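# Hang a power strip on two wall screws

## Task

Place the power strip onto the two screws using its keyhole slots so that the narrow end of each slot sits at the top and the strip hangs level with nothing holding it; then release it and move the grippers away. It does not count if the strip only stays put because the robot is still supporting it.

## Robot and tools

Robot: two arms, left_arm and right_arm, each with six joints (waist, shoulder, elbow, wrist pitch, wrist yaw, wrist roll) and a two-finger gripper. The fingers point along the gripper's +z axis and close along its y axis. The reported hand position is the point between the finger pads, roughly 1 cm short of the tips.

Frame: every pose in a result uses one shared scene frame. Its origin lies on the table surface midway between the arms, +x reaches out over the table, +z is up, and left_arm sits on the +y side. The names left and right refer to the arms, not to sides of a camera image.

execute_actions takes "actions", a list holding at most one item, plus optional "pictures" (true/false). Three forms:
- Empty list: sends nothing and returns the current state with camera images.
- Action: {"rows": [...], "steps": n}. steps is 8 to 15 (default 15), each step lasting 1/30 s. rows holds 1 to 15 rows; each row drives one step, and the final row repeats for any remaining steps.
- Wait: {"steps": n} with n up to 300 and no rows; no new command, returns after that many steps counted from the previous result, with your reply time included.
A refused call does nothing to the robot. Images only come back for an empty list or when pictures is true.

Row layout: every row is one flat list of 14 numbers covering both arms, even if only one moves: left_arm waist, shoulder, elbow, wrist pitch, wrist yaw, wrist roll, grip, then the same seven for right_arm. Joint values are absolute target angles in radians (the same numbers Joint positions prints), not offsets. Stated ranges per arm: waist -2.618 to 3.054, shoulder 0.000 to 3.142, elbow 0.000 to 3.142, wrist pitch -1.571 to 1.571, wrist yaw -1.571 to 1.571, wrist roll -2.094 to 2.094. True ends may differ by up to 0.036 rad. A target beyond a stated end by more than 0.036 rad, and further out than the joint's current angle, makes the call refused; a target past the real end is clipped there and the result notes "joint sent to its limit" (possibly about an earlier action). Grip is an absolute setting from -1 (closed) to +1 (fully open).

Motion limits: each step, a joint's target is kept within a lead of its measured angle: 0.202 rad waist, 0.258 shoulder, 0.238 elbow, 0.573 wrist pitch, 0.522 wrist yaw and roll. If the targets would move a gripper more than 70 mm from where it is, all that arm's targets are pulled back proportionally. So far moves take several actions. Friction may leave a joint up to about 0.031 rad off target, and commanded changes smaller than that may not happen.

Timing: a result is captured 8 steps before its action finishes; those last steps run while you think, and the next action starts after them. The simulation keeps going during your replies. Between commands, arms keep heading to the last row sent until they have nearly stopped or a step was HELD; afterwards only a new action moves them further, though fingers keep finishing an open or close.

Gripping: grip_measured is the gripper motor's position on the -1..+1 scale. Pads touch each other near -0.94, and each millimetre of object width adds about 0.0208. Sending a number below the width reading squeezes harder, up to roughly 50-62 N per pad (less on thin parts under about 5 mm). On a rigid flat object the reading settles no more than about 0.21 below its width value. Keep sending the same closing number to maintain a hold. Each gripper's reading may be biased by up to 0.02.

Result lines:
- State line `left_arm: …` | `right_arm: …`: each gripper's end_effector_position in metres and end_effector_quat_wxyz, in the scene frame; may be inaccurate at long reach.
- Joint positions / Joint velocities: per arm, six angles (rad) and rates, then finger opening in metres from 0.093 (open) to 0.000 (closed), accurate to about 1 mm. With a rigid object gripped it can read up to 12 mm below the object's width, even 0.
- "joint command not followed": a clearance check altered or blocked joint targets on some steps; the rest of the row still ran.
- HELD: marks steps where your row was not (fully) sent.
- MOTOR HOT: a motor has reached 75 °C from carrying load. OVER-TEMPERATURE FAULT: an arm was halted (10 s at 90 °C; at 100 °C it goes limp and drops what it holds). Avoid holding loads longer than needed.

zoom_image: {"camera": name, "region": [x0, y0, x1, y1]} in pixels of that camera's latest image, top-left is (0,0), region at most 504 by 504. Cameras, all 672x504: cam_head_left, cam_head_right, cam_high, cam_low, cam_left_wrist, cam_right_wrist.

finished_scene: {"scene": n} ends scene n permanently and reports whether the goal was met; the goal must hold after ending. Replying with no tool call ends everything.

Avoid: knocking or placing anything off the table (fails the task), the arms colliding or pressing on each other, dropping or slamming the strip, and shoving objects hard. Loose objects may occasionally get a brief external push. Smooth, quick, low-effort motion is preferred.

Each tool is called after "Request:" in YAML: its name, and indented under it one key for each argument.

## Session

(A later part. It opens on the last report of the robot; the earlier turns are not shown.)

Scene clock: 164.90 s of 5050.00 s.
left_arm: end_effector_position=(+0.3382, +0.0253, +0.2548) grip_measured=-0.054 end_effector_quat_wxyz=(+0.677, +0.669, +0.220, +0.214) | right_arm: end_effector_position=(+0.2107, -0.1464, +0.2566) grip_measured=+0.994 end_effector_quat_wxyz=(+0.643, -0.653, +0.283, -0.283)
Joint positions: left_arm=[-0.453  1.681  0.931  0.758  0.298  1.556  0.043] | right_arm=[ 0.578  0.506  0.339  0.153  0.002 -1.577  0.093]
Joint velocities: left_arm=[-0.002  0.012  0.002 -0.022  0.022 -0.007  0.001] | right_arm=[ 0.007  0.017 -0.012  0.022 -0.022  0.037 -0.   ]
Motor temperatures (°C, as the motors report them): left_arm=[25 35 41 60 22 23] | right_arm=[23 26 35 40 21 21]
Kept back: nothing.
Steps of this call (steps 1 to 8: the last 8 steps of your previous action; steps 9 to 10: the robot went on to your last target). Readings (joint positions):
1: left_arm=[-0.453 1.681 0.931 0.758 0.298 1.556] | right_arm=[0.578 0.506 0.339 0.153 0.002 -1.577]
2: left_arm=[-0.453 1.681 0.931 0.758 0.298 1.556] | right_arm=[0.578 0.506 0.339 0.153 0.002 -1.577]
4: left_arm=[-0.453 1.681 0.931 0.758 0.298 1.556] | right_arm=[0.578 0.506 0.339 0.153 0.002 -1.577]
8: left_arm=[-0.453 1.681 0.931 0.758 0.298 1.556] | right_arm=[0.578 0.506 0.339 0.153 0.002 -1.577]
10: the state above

Request:
execute_actions:
  actions:
    - {"rows": [[-0.470,1.664,0.9375,0.906,0.292,1.560,-0.25,0.569,0.485,0.328,0.152,-0.010,-1.585,1],[-0.471,1.664,0.9365,0.907,0.292,1.560,-0.25,0.569,0.485,0.328,0.152,-0.010,-1.585,1],[-0.472,1.664,0.9355,0.908,0.292,1.560,-0.25,0.569,0.485,0.328,0.152,-0.010,-1.585,1],[-0.472,1.664,0.9345,0.908,0.292,1.560,-0.25,0.569,0.485,0.328,0.152,-0.010,-1.585,1],[-0.472,1.664,0.9335,0.908,0.292,1.560,-0.25,0.569,0.485,0.328,0.152,-0.010,-1.585,1],[-0.471,1.664,0.937,0.908,0.292,1.560,-0.25,0.569,0.485,0.328,0.152,-0.010,-1.585,1],[-0.470,1.664,0.938,0.908,0.292,1.560,-0.25,0.569,0.485,0.328,0.152,-0.010,-1.585,1],[-0.469,1.664,0.938,0.908,0.292,1.560,-0.25,0.569,0.485,0.328,0.152,-0.010,-1.585,1]], "steps": 12}

Request:
execute_actions:
  actions:
    - {"steps": 10}

Scene clock: 165.53 s of 5050.00 s.
left_arm: end_effector_position=(+0.3370, +0.0250, +0.2522) grip_measured=-0.054 end_effector_quat_wxyz=(+0.676, +0.670, +0.222, +0.213) | right_arm: end_effector_position=(+0.2107, -0.1464, +0.2566) grip_measured=+0.994 end_effector_quat_wxyz=(+0.643, -0.653, +0.283, -0.283)
Joint positions: left_arm=[-0.455  1.681  0.924  0.761  0.296  1.555  0.043] | right_arm=[ 0.578  0.506  0.339  0.153  0.002 -1.577  0.093]
Joint velocities: left_arm=[-0.022 -0.002 -0.09  -0.022 -0.022 -0.022 -0.   ] | right_arm=[-0.007  0.002 -0.002 -0.007  0.037  0.022  0.001]
Motor temperatures (°C, as the motors report them): left_arm=[25 35 41 60 22 23] | right_arm=[23 26 35 40 21 21]
Steps of this call (steps 1 to 15: the robot went on to your last target; steps 16 to 19: the first 4 steps of this action). Readings (joint positions):
16: left_arm=[-0.453 1.681 0.930 0.760 0.298 1.556] | right_arm=[0.578 0.506 0.339 0.153 0.002 -1.577]
17: left_arm=[-0.454 1.681 0.929 0.761 0.298 1.556] | right_arm=[0.578 0.506 0.339 0.153 0.002 -1.577]
19: the state above

Scene clock: 165.87 s of 5050.00 s.
left_arm: end_effector_position=(+0.3371, +0.0249, +0.2480) grip_measured=-0.054 end_effector_quat_wxyz=(+0.673, +0.673, +0.224, +0.211) | right_arm: end_effector_position=(+0.2107, -0.1464, +0.2566) grip_measured=+0.994 end_effector_quat_wxyz=(+0.643, -0.653, +0.283, -0.283)
Joint positions: left_arm=[-0.456  1.686  0.92   0.761  0.295  1.555  0.043] | right_arm=[ 0.578  0.506  0.339  0.153  0.002 -1.577  0.093]
Joint velocities: left_arm=[ 0.002  0.027 -0.017 -0.007 -0.066  0.022  0.001] | right_arm=[-0.012  0.007  0.002  0.007 -0.022  0.125 -0.001]
Motor temperatures (°C, as the motors report them): left_arm=[25 35 41 60 22 23] | right_arm=[23 26 35 40 21 21]
Kept back: nothing.
Steps of this call (steps 1 to 8: the last 8 steps of your previous action; steps 9 to 10: the robot went on to your last target). Readings (joint positions):
1: left_arm=[-0.456 1.681 0.922 0.761 0.295 1.555] | right_arm=[0.578 0.506 0.339 0.153 0.002 -1.577]
2: left_arm=[-0.456 1.681 0.921 0.761 0.295 1.555] | right_arm=[0.578 0.506 0.339 0.153 0.002 -1.577]
4: left_arm=[-0.456 1.684 0.920 0.761 0.294 1.555] | right_arm=[0.578 0.506 0.339 0.153 0.002 -1.577]
8: left_arm=[-0.456 1.686 0.920 0.761 0.295 1.555] | right_arm=[0.578 0.506 0.339 0.153 0.002 -1.577]
10: the state above

Request:
execute_actions:
  actions:
    - {"rows": [[-0.466,1.667,0.935,0.915,0.293,1.560,-0.25,0.569,0.485,0.328,0.152,-0.010,-1.585,1],[-0.463,1.670,0.932,0.922,0.294,1.560,-0.25,0.569,0.485,0.328,0.152,-0.010,-1.585,1],[-0.460,1.672,0.9295,0.929,0.295,1.560,-0.25,0.569,0.485,0.328,0.152,-0.010,-1.585,1],[-0.458,1.6735,0.928,0.935,0.295,1.560,-0.25,0.569,0.485,0.328,0.152,-0.010,-1.585,1],[-0.457,1.675,0.9265,0.940,0.295,1.560,-0.25,0.569,0.485,0.328,0.152,-0.010,-1.585,1],[-0.456,1.676,0.925,0.944,0.295,1.560,-0.25,0.569,0.485,0.328,0.152,-0.010,-1.585,1],[-0.456,1.677,0.9237,0.948,0.295,1.560,-0.25,0.569,0.485,0.328,0.152,-0.010,-1.585,1],[-0.456,1.678,0.9225,0.951,0.295,1.560,-0.25,0.569,0.485,0.328,0.152,-0.010,-1.585,1],[-0.456,1.679,0.9213,0.954,0.295,1.560,-0.25,0.569,0.485,0.328,0.152,-0.010,-1.585,1],[-0.456,1.680,0.9201,0.957,0.295,1.560,-0.25,0.569,0.485,0.328,0.152,-0.010,-1.585,1],[-0.456,1.681,0.919,0.960,0.295,1.560,-0.25,0.569,0.485,0.328,0.152,-0.010,-1.585,1],[-0.456,1.682,0.9179,0.962,0.295,1.560,-0.25,0.569,0.485,0.328,0.152,-0.010,-1.585,1],[-0.456,1.683,0.9168,0.964,0.295,1.560,-0.25,0.569,0.485,0.328,0.152,-0.010,-1.585,1],[-0.456,1.684,0.9156,0.966,0.295,1.560,-0.25,0.569,0.485,0.328,0.152,-0.010,-1.585,1]], "steps": 15}

Request:
execute_actions:
  actions:
    - {"steps": 11}
  pictures: true

Scene clock: 167.60 s of 5050.00 s.
left_arm: end_effector_position=(+0.3372, +0.0249, +0.2456) grip_measured=-0.054 end_effector_quat_wxyz=(+0.675, +0.671, +0.223, +0.212) | right_arm: end_effector_position=(+0.2107, -0.1464, +0.2566) grip_measured=+0.994 end_effector_quat_wxyz=(+0.643, -0.653, +0.283, -0.283)
Joint positions: left_arm=[-0.456  1.694  0.913  0.781  0.295  1.555  0.043] | right_arm=[ 0.578  0.506  0.339  0.153  0.002 -1.577  0.093]
Joint velocities: left_arm=[ 0.012  0.046 -0.056  0.095 -0.022 -0.022 -0.   ] | right_arm=[ 0.002  0.002 -0.012 -0.022  0.022 -0.095 -0.   ]
Motor temperatures (°C, as the motors report them): left_arm=[25 35 40 60 22 23] | right_arm=[23 26 35 40 21 21]
Steps of this call (steps 1 to 15: the robot went on to your last target; steps 16 to 45: nothing new was sent; steps 46 to 52: the first 7 steps of this action). Readings (joint positions):
46: left_arm=[-0.456 1.686 0.920 0.761 0.295 1.555] | right_arm=[0.578 0.506 0.339 0.153 0.002 -1.577]
47: left_arm=[-0.456 1.686 0.920 0.761 0.295 1.555] | right_arm=[0.578 0.506 0.339 0.153 0.002 -1.577]
49: left_arm=[-0.456 1.687 0.917 0.767 0.295 1.555] | right_arm=[0.578 0.506 0.339 0.153 0.002 -1.577]
52: the state above

Scene clock: 167.97 s of 5050.00 s.
left_arm: end_effector_position=(+0.3372, +0.0249, +0.2429) grip_measured=-0.054 end_effector_quat_wxyz=(+0.677, +0.669, +0.221, +0.214) | right_arm: end_effector_position=(+0.2107, -0.1464, +0.2566) grip_measured=+0.994 end_effector_quat_wxyz=(+0.643, -0.653, +0.283, -0.283)
Joint positions: left_arm=[-0.456  1.705  0.902  0.811  0.295  1.555  0.043] | right_arm=[ 0.578  0.506  0.339  0.153  0.002 -1.577  0.093]
Joint velocities: left_arm=[-0.002 -0.012 -0.002 -0.022 -0.022  0.037 -0.001] | right_arm=[ 0.007  0.002  0.002  0.022 -0.066 -0.051 -0.002]
Motor temperatures (°C, as the motors report them): left_arm=[25 35 40 60 22 23] | right_arm=[23 26 35 40 21 21]
Kept back: nothing.
Steps of this call (steps 1 to 8: the last 8 steps of your previous action; steps 9 to 11: the robot went on to your last target). Readings (joint positions):
1: left_arm=[-0.456 1.695 0.911 0.785 0.295 1.555] | right_arm=[0.578 0.506 0.339 0.153 0.002 -1.577]
2: left_arm=[-0.456 1.697 0.909 0.788 0.295 1.555] | right_arm=[0.578 0.506 0.339 0.153 0.002 -1.577]
4: left_arm=[-0.456 1.700 0.906 0.795 0.295 1.555] | right_arm=[0.578 0.506 0.339 0.153 0.002 -1.577]
8: left_arm=[-0.456 1.703 0.903 0.807 0.295 1.555] | right_arm=[0.578 0.506 0.339 0.153 0.002 -1.577]
11: the state above

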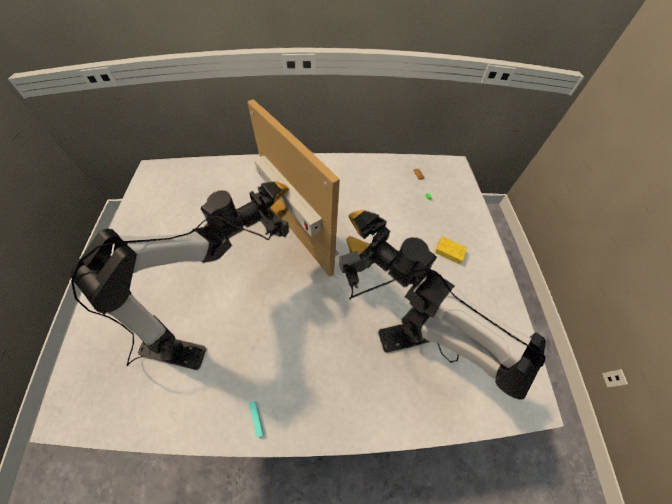

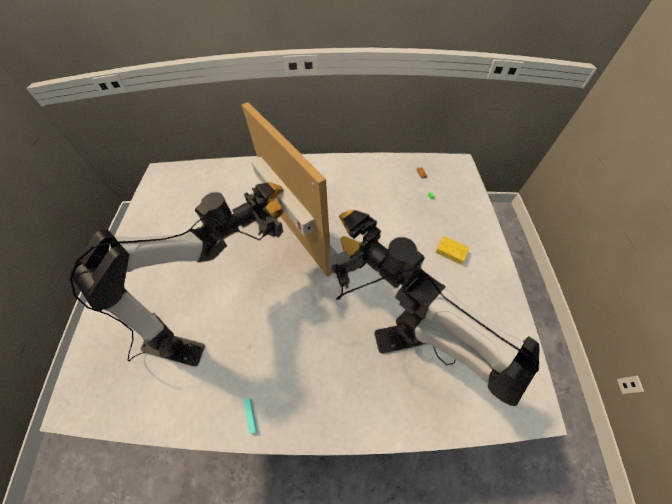

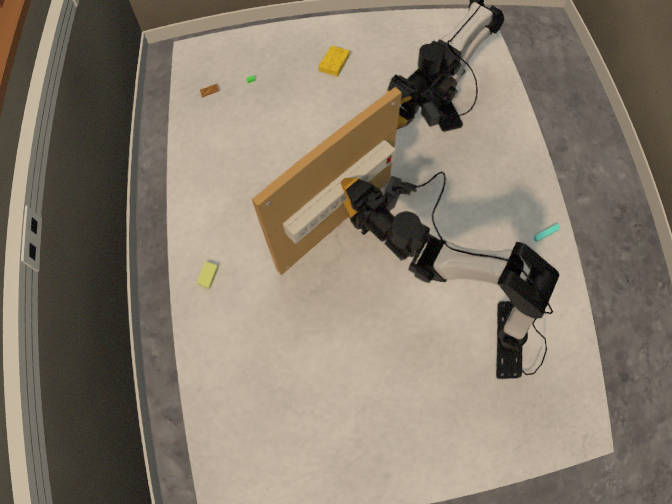

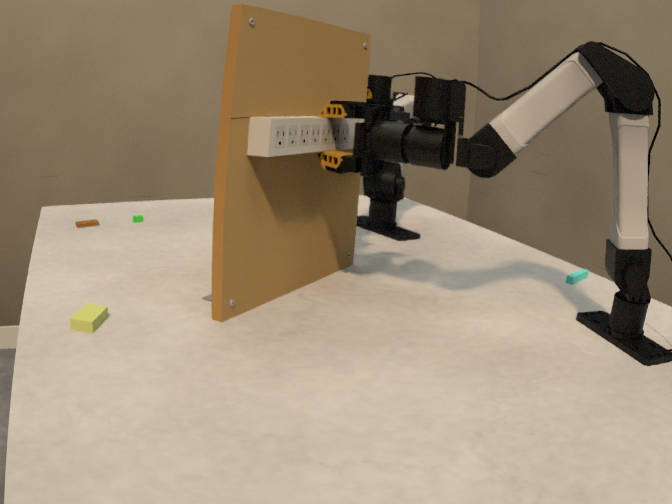

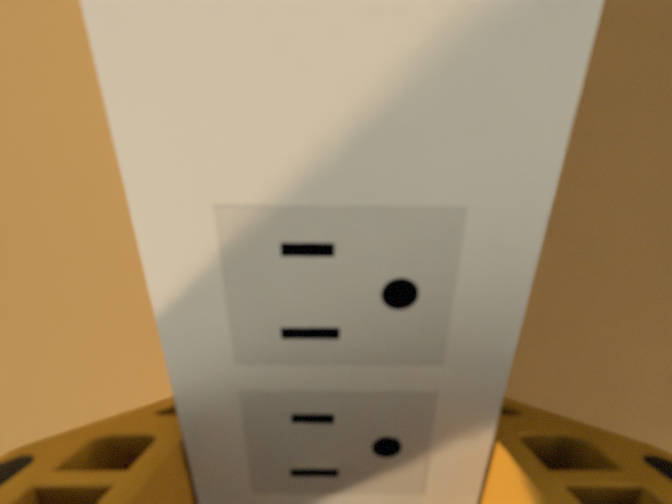

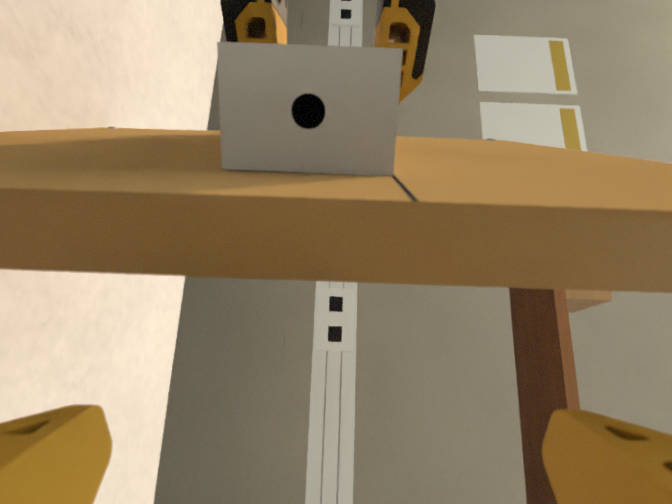

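Request:
execute_actions:
  actions:
    - {"rows": [[-0.456,1.685,0.915,0.955,0.295,1.559,-0.25,0.565,0.483,0.327,0.152,-0.010,-1.585,1],[-0.456,1.686,0.9145,0.942,0.295,1.558,-0.25,0.560,0.479,0.324,0.152,-0.010,-1.585,1],[-0.456,1.6875,0.914,0.928,0.295,1.557,-0.25,0.553,0.474,0.320,0.152,-0.010,-1.585,1],[-0.456,1.689,0.9135,0.913,0.295,1.556,-0.25,0.545,0.468,0.315,0.152,-0.010,-1.585,1],[-0.456,1.691,0.913,0.898,0.295,1.555,-0.25,0.536,0.461,0.310,0.152,-0.010,-1.585,1],[-0.456,1.693,0.912,0.883,0.295,1.555,-0.25,0.526,0.454,0.305,0.152,-0.010,-1.585,1],[-0.456,1.695,0.911,0.868,0.295,1.555,-0.25,0.516,0.447,0.300,0.152,-0.010,-1.585,1],[-0.456,1.697,0.910,0.853,0.295,1.555,-0.25,0.506,0.440,0.295,0.152,-0.010,-1.585,1],[-0.456,1.699,0.909,0.839,0.295,1.555,-0.25,0.496,0.433,0.290,0.152,-0.010,-1.585,1],[-0.456,1.700,0.908,0.826,0.295,1.555,-0.25,0.486,0.426,0.285,0.152,-0.010,-1.585,1],[-0.456,1.701,0.908,0.815,0.295,1.555,-0.20,0.476,0.419,0.280,0.152,-0.010,-1.585,1],[-0.456,1.702,0.908,0.807,0.295,1.555,-0.14,0.466,0.412,0.275,0.152,-0.010,-1.585,1],[-0.456,1.702,0.908,0.803,0.295,1.555,-0.08,0.456,0.405,0.270,0.152,-0.010,-1.585,1],[-0.456,1.702,0.908,0.803,0.295,1.555,-0.04,0.446,0.398,0.265,0.152,-0.010,-1.585,1],[-0.456,1.702,0.908,0.803,0.295,1.555,0.0,0.436,0.391,0.260,0.152,-0.010,-1.585,1]], "steps": 15}

Request:
execute_actions:
  actions:
    - {"rows": [[-0.456,1.702,0.908,0.803,0.295,1.555,0.04,0.426,0.384,0.255,0.152,-0.010,-1.585,1],[-0.456,1.702,0.908,0.803,0.295,1.555,0.08,0.416,0.377,0.250,0.152,-0.010,-1.585,1],[-0.456,1.702,0.908,0.803,0.295,1.555,0.12,0.406,0.370,0.245,0.152,-0.010,-1.585,1],[-0.456,1.702,0.908,0.803,0.295,1.555,0.16,0.396,0.363,0.240,0.152,-0.010,-1.585,1],[-0.456,1.702,0.908,0.803,0.295,1.555,0.21,0.386,0.356,0.235,0.152,-0.010,-1.585,1],[-0.456,1.702,0.908,0.803,0.295,1.555,0.27,0.377,0.350,0.231,0.152,-0.010,-1.585,1],[-0.456,1.702,0.908,0.803,0.295,1.555,0.34,0.369,0.344,0.227,0.152,-0.010,-1.585,1],[-0.456,1.702,0.908,0.803,0.295,1.555,0.42,0.362,0.339,0.224,0.152,-0.010,-1.585,1],[-0.456,1.702,0.908,0.803,0.295,1.555,0.50,0.356,0.335,0.222,0.152,-0.010,-1.585,1],[-0.456,1.702,0.908,0.803,0.295,1.555,0.58,0.352,0.332,0.221,0.152,-0.010,-1.585,1],[-0.456,1.702,0.908,0.803,0.295,1.555,0.66,0.350,0.330,0.220,0.152,-0.010,-1.585,1],[-0.456,1.702,0.908,0.803,0.295,1.555,0.74,0.350,0.330,0.220,0.152,-0.010,-1.585,1],[-0.456,1.702,0.908,0.803,0.295,1.555,0.80,0.350,0.330,0.220,0.152,-0.010,-1.585,1]], "steps": 15}

Scene clock: 170.00 s of 5050.00 s.
left_arm: end_effector_position=(+0.3372, +0.0248, +0.2414) grip_measured=-0.054 end_effector_quat_wxyz=(+0.676, +0.670, +0.222, +0.212) | right_arm: end_effector_position=(+0.2149, -0.1562, +0.2551) grip_measured=+0.994 end_effector_quat_wxyz=(+0.641, -0.645, +0.293, -0.296)
Joint positions: left_arm=[-0.456  1.705  0.902  0.808  0.295  1.553  0.043] | right_arm=[ 0.541  0.479  0.322  0.153  0.    -1.577  0.093]
Joint velocities: left_arm=[ 0.002  0.007  0.002 -0.022 -0.081 -0.007 -0.   ] | right_arm=[-0.291 -0.212 -0.159  0.022 -0.007  0.007 -0.   ]
Motor temperatures (°C, as the motors report them): left_arm=[25 35 40 61 22 23] | right_arm=[23 26 35 40 21 21]
Steps of this call (steps 1 to 30: the robot went on to your last target; steps 31 to 54: nothing new was sent; steps 55 to 61: the first 7 steps of this action). Readings (joint positions):
55: left_arm=[-0.456 1.705 0.902 0.813 0.295 1.555] | right_arm=[0.578 0.506 0.339 0.153 0.001 -1.577]
56: left_arm=[-0.456 1.705 0.902 0.813 0.295 1.555] | right_arm=[0.576 0.506 0.339 0.153 0.001 -1.577]
58: left_arm=[-0.456 1.705 0.902 0.811 0.295 1.555] | right_arm=[0.566 0.500 0.336 0.153 0.001 -1.577]
61: the state above

Scene clock: 170.50 s of 5050.00 s.
left_arm: end_effector_position=(+0.3372, +0.0248, +0.2398) grip_measured=+0.305 end_effector_quat_wxyz=(+0.674, +0.672, +0.224, +0.211) | right_arm: end_effector_position=(+0.2291, -0.1959, +0.2440) grip_measured=+0.994 end_effector_quat_wxyz=(+0.626, -0.613, +0.335, -0.347)
Joint positions: left_arm=[-0.456  1.705  0.902  0.801  0.295  1.554  0.06 ] | right_arm=[ 0.393  0.374  0.246  0.152 -0.001 -1.577  0.093]
Joint velocities: left_arm=[-0.002 -0.002 -0.012 -0.007 -0.051  0.037  0.068] | right_arm=[-0.271 -0.188 -0.134  0.051  0.037 -0.037 -0.   ]
Motor temperatures (°C, as the motors report them): left_arm=[25 35 40 61 22 23] | right_arm=[23 26 35 40 21 21]
Steps of this call (steps 1 to 8: the last 8 steps of your previous action; steps 9 to 15: the first 7 steps of this action). Readings (joint positions):
9: left_arm=[-0.456 1.705 0.902 0.803 0.295 1.554] | right_arm=[0.452 0.416 0.276 0.152 -0.001 -1.577]
10: left_arm=[-0.456 1.705 0.902 0.803 0.295 1.554] | right_arm=[0.442 0.409 0.271 0.152 -0.001 -1.577]
12: left_arm=[-0.456 1.705 0.902 0.801 0.295 1.554] | right_arm=[0.422 0.395 0.261 0.152 -0.001 -1.577]
15: the state above

Request:
execute_actions:
  actions:
    - {"rows": [[-0.456,1.694,0.895,0.803,0.295,1.555,0.85,0.350,0.330,0.220,0.152,-0.010,-1.585,1],[-0.456,1.686,0.882,0.804,0.295,1.555,0.85,0.350,0.330,0.220,0.152,-0.010,-1.585,1],[-0.456,1.678,0.873,0.805,0.295,1.555,0.85,0.350,0.330,0.220,0.152,-0.010,-1.585,1],[-0.456,1.668,0.863,0.806,0.295,1.555,0.85,0.350,0.330,0.220,0.152,-0.010,-1.585,1],[-0.456,1.656,0.850,0.807,0.295,1.555,0.85,0.350,0.330,0.220,0.152,-0.010,-1.585,1],[-0.456,1.642,0.835,0.808,0.295,1.555,0.85,0.350,0.330,0.220,0.152,-0.010,-1.585,1],[-0.456,1.626,0.818,0.809,0.295,1.555,0.85,0.350,0.330,0.220,0.152,-0.010,-1.585,1],[-0.456,1.609,0.800,0.810,0.295,1.555,0.85,0.350,0.330,0.220,0.152,-0.010,-1.585,1],[-0.456,1.591,0.781,0.810,0.295,1.555,0.85,0.350,0.330,0.220,0.152,-0.010,-1.585,1],[-0.456,1.572,0.761,0.810,0.295,1.555,0.85,0.350,0.330,0.220,0.152,-0.010,-1.585,1],[-0.456,1.552,0.741,0.810,0.295,1.555,0.85,0.350,0.330,0.220,0.152,-0.010,-1.585,1],[-0.456,1.532,0.720,0.810,0.295,1.555,0.85,0.350,0.330,0.220,0.152,-0.010,-1.585,1],[-0.456,1.512,0.700,0.810,0.295,1.555,0.85,0.350,0.330,0.220,0.152,-0.010,-1.585,1],[-0.456,1.492,0.680,0.810,0.295,1.555,0.85,0.350,0.330,0.220,0.152,-0.010,-1.585,1],[-0.456,1.472,0.660,0.810,0.295,1.555,0.85,0.350,0.330,0.220,0.152,-0.010,-1.585,1]], "steps": 15}

Request:
execute_actions:
  actions:
    - {"rows": [[-0.456,1.450,0.642,0.807,0.295,1.555,0.85,0.350,0.330,0.220,0.152,-0.010,-1.585,1],[-0.456,1.427,0.624,0.803,0.295,1.555,0.85,0.350,0.330,0.220,0.152,-0.010,-1.585,1],[-0.456,1.404,0.606,0.798,0.295,1.555,0.85,0.350,0.330,0.220,0.152,-0.010,-1.585,1],[-0.456,1.381,0.589,0.792,0.295,1.555,0.85,0.350,0.330,0.220,0.152,-0.010,-1.585,1],[-0.456,1.358,0.572,0.786,0.295,1.555,0.85,0.350,0.330,0.220,0.152,-0.010,-1.585,1],[-0.456,1.335,0.555,0.780,0.295,1.555,0.85,0.350,0.330,0.220,0.152,-0.010,-1.585,1],[-0.456,1.312,0.539,0.774,0.295,1.555,0.85,0.350,0.330,0.220,0.152,-0.010,-1.585,1],[-0.456,1.290,0.523,0.768,0.295,1.555,0.85,0.350,0.330,0.220,0.152,-0.010,-1.585,1],[-0.456,1.270,0.508,0.762,0.295,1.555,0.85,0.350,0.330,0.220,0.152,-0.010,-1.585,1],[-0.456,1.252,0.495,0.756,0.295,1.555,0.85,0.350,0.330,0.220,0.152,-0.010,-1.585,1],[-0.456,1.236,0.484,0.751,0.295,1.555,0.85,0.350,0.330,0.220,0.152,-0.010,-1.585,1],[-0.456,1.223,0.475,0.747,0.295,1.555,0.85,0.350,0.330,0.220,0.152,-0.010,-1.585,1],[-0.456,1.213,0.468,0.744,0.295,1.555,0.85,0.350,0.330,0.220,0.152,-0.010,-1.585,1],[-0.456,1.206,0.463,0.742,0.295,1.555,0.85,0.350,0.330,0.220,0.152,-0.010,-1.585,1],[-0.456,1.203,0.461,0.741,0.295,1.555,0.85,0.350,0.330,0.220,0.152,-0.010,-1.585,1]], "steps": 15}

Request:
execute_actions:
  actions:
    - {"steps": 12}
  pictures: true

Scene clock: 172.43 s of 5050.00 s.
left_arm: end_effector_position=(+0.3300, +0.0303, +0.2363) grip_measured=+0.848 end_effector_quat_wxyz=(+0.671, +0.675, +0.226, +0.209) | right_arm: end_effector_position=(+0.2315, -0.2048, +0.2428) grip_measured=+0.994 end_effector_quat_wxyz=(+0.623, -0.605, +0.343, -0.359)
Joint positions: left_arm=[-0.456  1.676  0.863  0.801  0.295  1.554  0.086] | right_arm=[ 0.36   0.35   0.232  0.151 -0.001 -1.577  0.093]
Joint velocities: left_arm=[-0.002 -0.374 -0.491  0.037 -0.022  0.051 -0.   ] | right_arm=[-0.012  0.002  0.002 -0.081 -0.051 -0.051  0.   ]
Motor temperatures (°C, as the motors report them): left_arm=[25 35 40 59 22 23] | right_arm=[23 25 35 40 21 21]
Steps of this call (steps 1 to 8: the last 8 steps of your previous action; steps 9 to 30: the robot went on to your last target; steps 31 to 51: nothing new was sent; steps 52 to 58: the first 7 steps of this action). Readings (joint positions):
52: left_arm=[-0.456 1.705 0.902 0.801 0.295 1.554] | right_arm=[0.360 0.350 0.232 0.151 -0.001 -1.577]
53: left_arm=[-0.456 1.705 0.902 0.801 0.295 1.554] | right_arm=[0.360 0.350 0.232 0.151 -0.001 -1.577]
55: left_arm=[-0.456 1.703 0.899 0.801 0.295 1.554] | right_arm=[0.360 0.350 0.232 0.151 -0.001 -1.577]
58: the state above

Scene clock: 172.93 s of 5050.00 s.
left_arm: end_effector_position=(+0.2691, +0.0768, +0.2414) grip_measured=+0.848 end_effector_quat_wxyz=(+0.675, +0.671, +0.223, +0.212) | right_arm: end_effector_position=(+0.2315, -0.2048, +0.2428) grip_measured=+0.994 end_effector_quat_wxyz=(+0.623, -0.605, +0.343, -0.359)
Joint positions: left_arm=[-0.456  1.37   0.584  0.788  0.295  1.554  0.086] | right_arm=[ 0.36   0.35   0.232  0.151 -0.001 -1.577  0.093]
Joint velocities: left_arm=[ 0.002 -0.681 -0.462 -0.11   0.022  0.007 -0.001] | right_arm=[-0.002 -0.002  0.007  0.007 -0.007  0.007 -0.   ]
Motor temperatures (°C, as the motors report them): left_arm=[25 35 40 59 22 23] | right_arm=[23 25 35 40 21 21]
Steps of this call (steps 1 to 8: the last 8 steps of your previous action; steps 9 to 15: the first 7 steps of this action). Readings (joint positions):
9: left_arm=[-0.456 1.505 0.691 0.800 0.295 1.554] | right_arm=[0.360 0.350 0.232 0.151 -0.001 -1.577]
10: left_arm=[-0.456 1.484 0.672 0.800 0.295 1.554] | right_arm=[0.360 0.350 0.232 0.151 -0.001 -1.577]
12: left_arm=[-0.456 1.440 0.635 0.797 0.295 1.554] | right_arm=[0.360 0.350 0.232 0.151 -0.001 -1.577]
15: the state above

Scene clock: 173.33 s of 5050.00 s.
left_arm: end_effector_position=(+0.2433, +0.0964, +0.2414) grip_measured=+0.848 end_effector_quat_wxyz=(+0.676, +0.670, +0.222, +0.213) | right_arm: end_effector_position=(+0.2315, -0.2048, +0.2428) grip_measured=+0.994 end_effector_quat_wxyz=(+0.623, -0.605, +0.343, -0.359)
Joint positions: left_arm=[-0.456  1.22   0.479  0.747  0.295  1.554  0.086] | right_arm=[ 0.36   0.35   0.232  0.151 -0.001 -1.577  0.093]
Joint velocities: left_arm=[-0.022  0.007 -0.017 -0.051 -0.095 -0.007  0.   ] | right_arm=[-0.012 -0.002  0.012 -0.037 -0.007 -0.051  0.   ]
Motor temperatures (°C, as the motors report them): left_arm=[25 35 40 59 22 23] | right_arm=[23 25 35 40 21 21]
Kept back: nothing.
Steps of this call (steps 1 to 8: the last 8 steps of your previous action; steps 9 to 12: the robot went on to your last target). Readings (joint positions):
1: left_arm=[-0.456 1.347 0.567 0.784 0.295 1.554] | right_arm=[0.360 0.350 0.232 0.151 -0.001 -1.577]
2: left_arm=[-0.456 1.324 0.552 0.780 0.295 1.554] | right_arm=[0.360 0.350 0.232 0.151 -0.001 -1.577]
4: left_arm=[-0.456 1.282 0.523 0.772 0.295 1.554] | right_arm=[0.360 0.350 0.232 0.151 -0.001 -1.577]
8: left_arm=[-0.456 1.229 0.486 0.757 0.295 1.554] | right_arm=[0.360 0.350 0.232 0.151 -0.001 -1.577]
12: the state above

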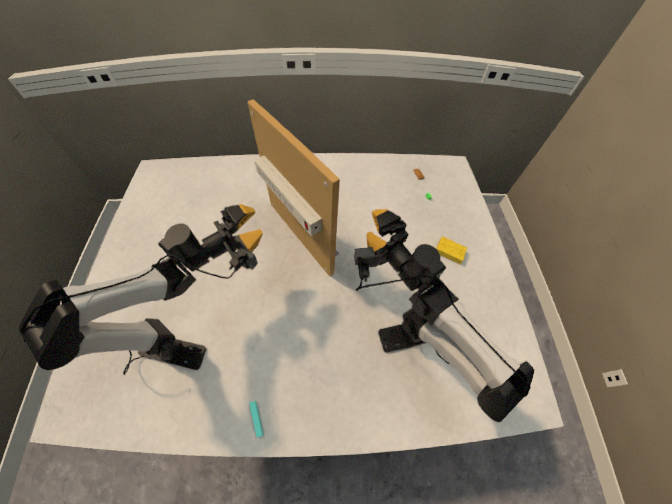

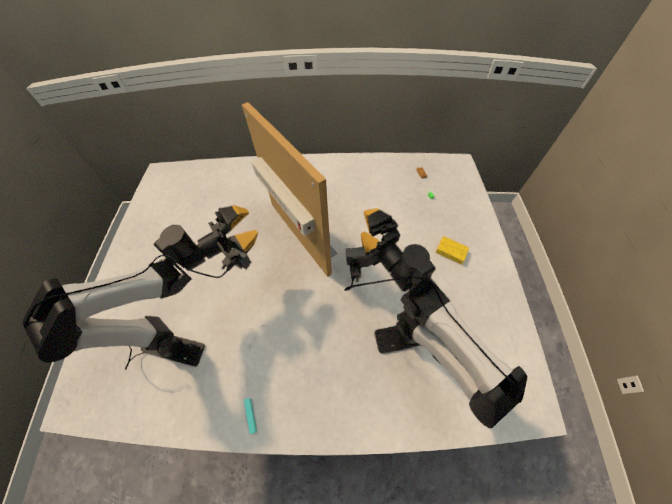

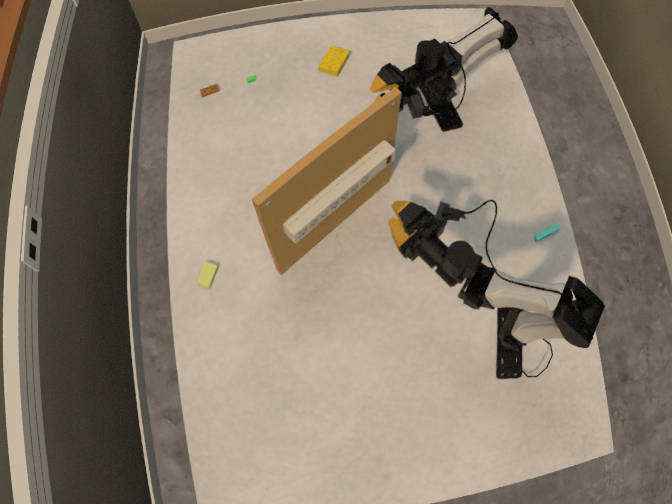

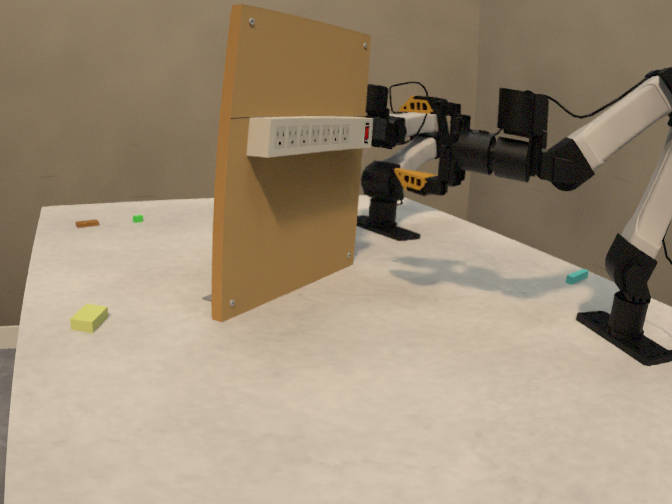

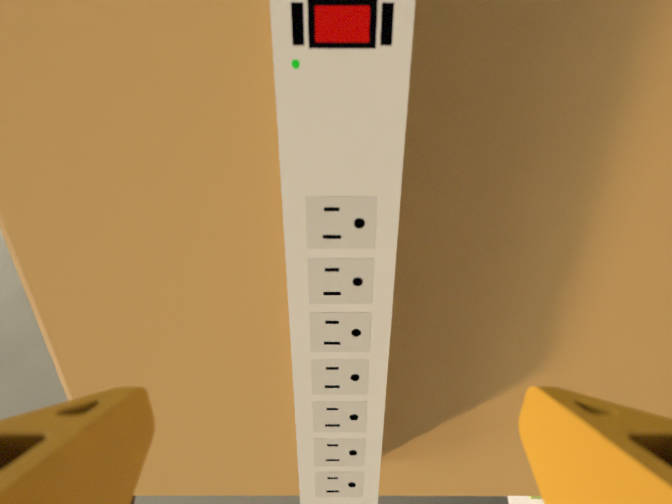

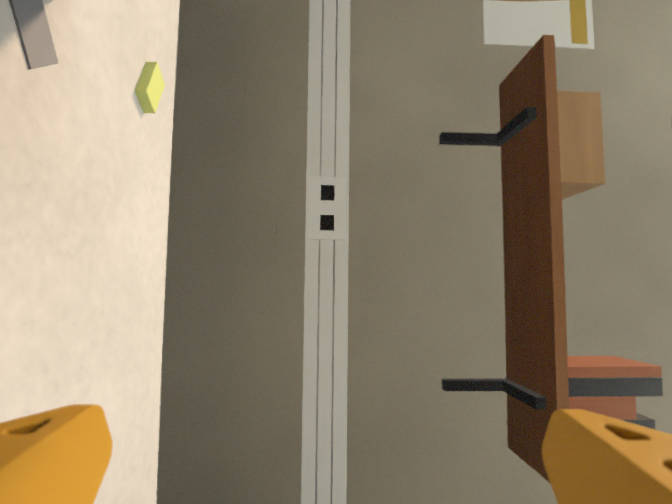

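The strip hangs level on its own with its top edge on the line, and both arms are clear.

Request:
finished_scene:
  scene: 2

The scene is finished: the task was done.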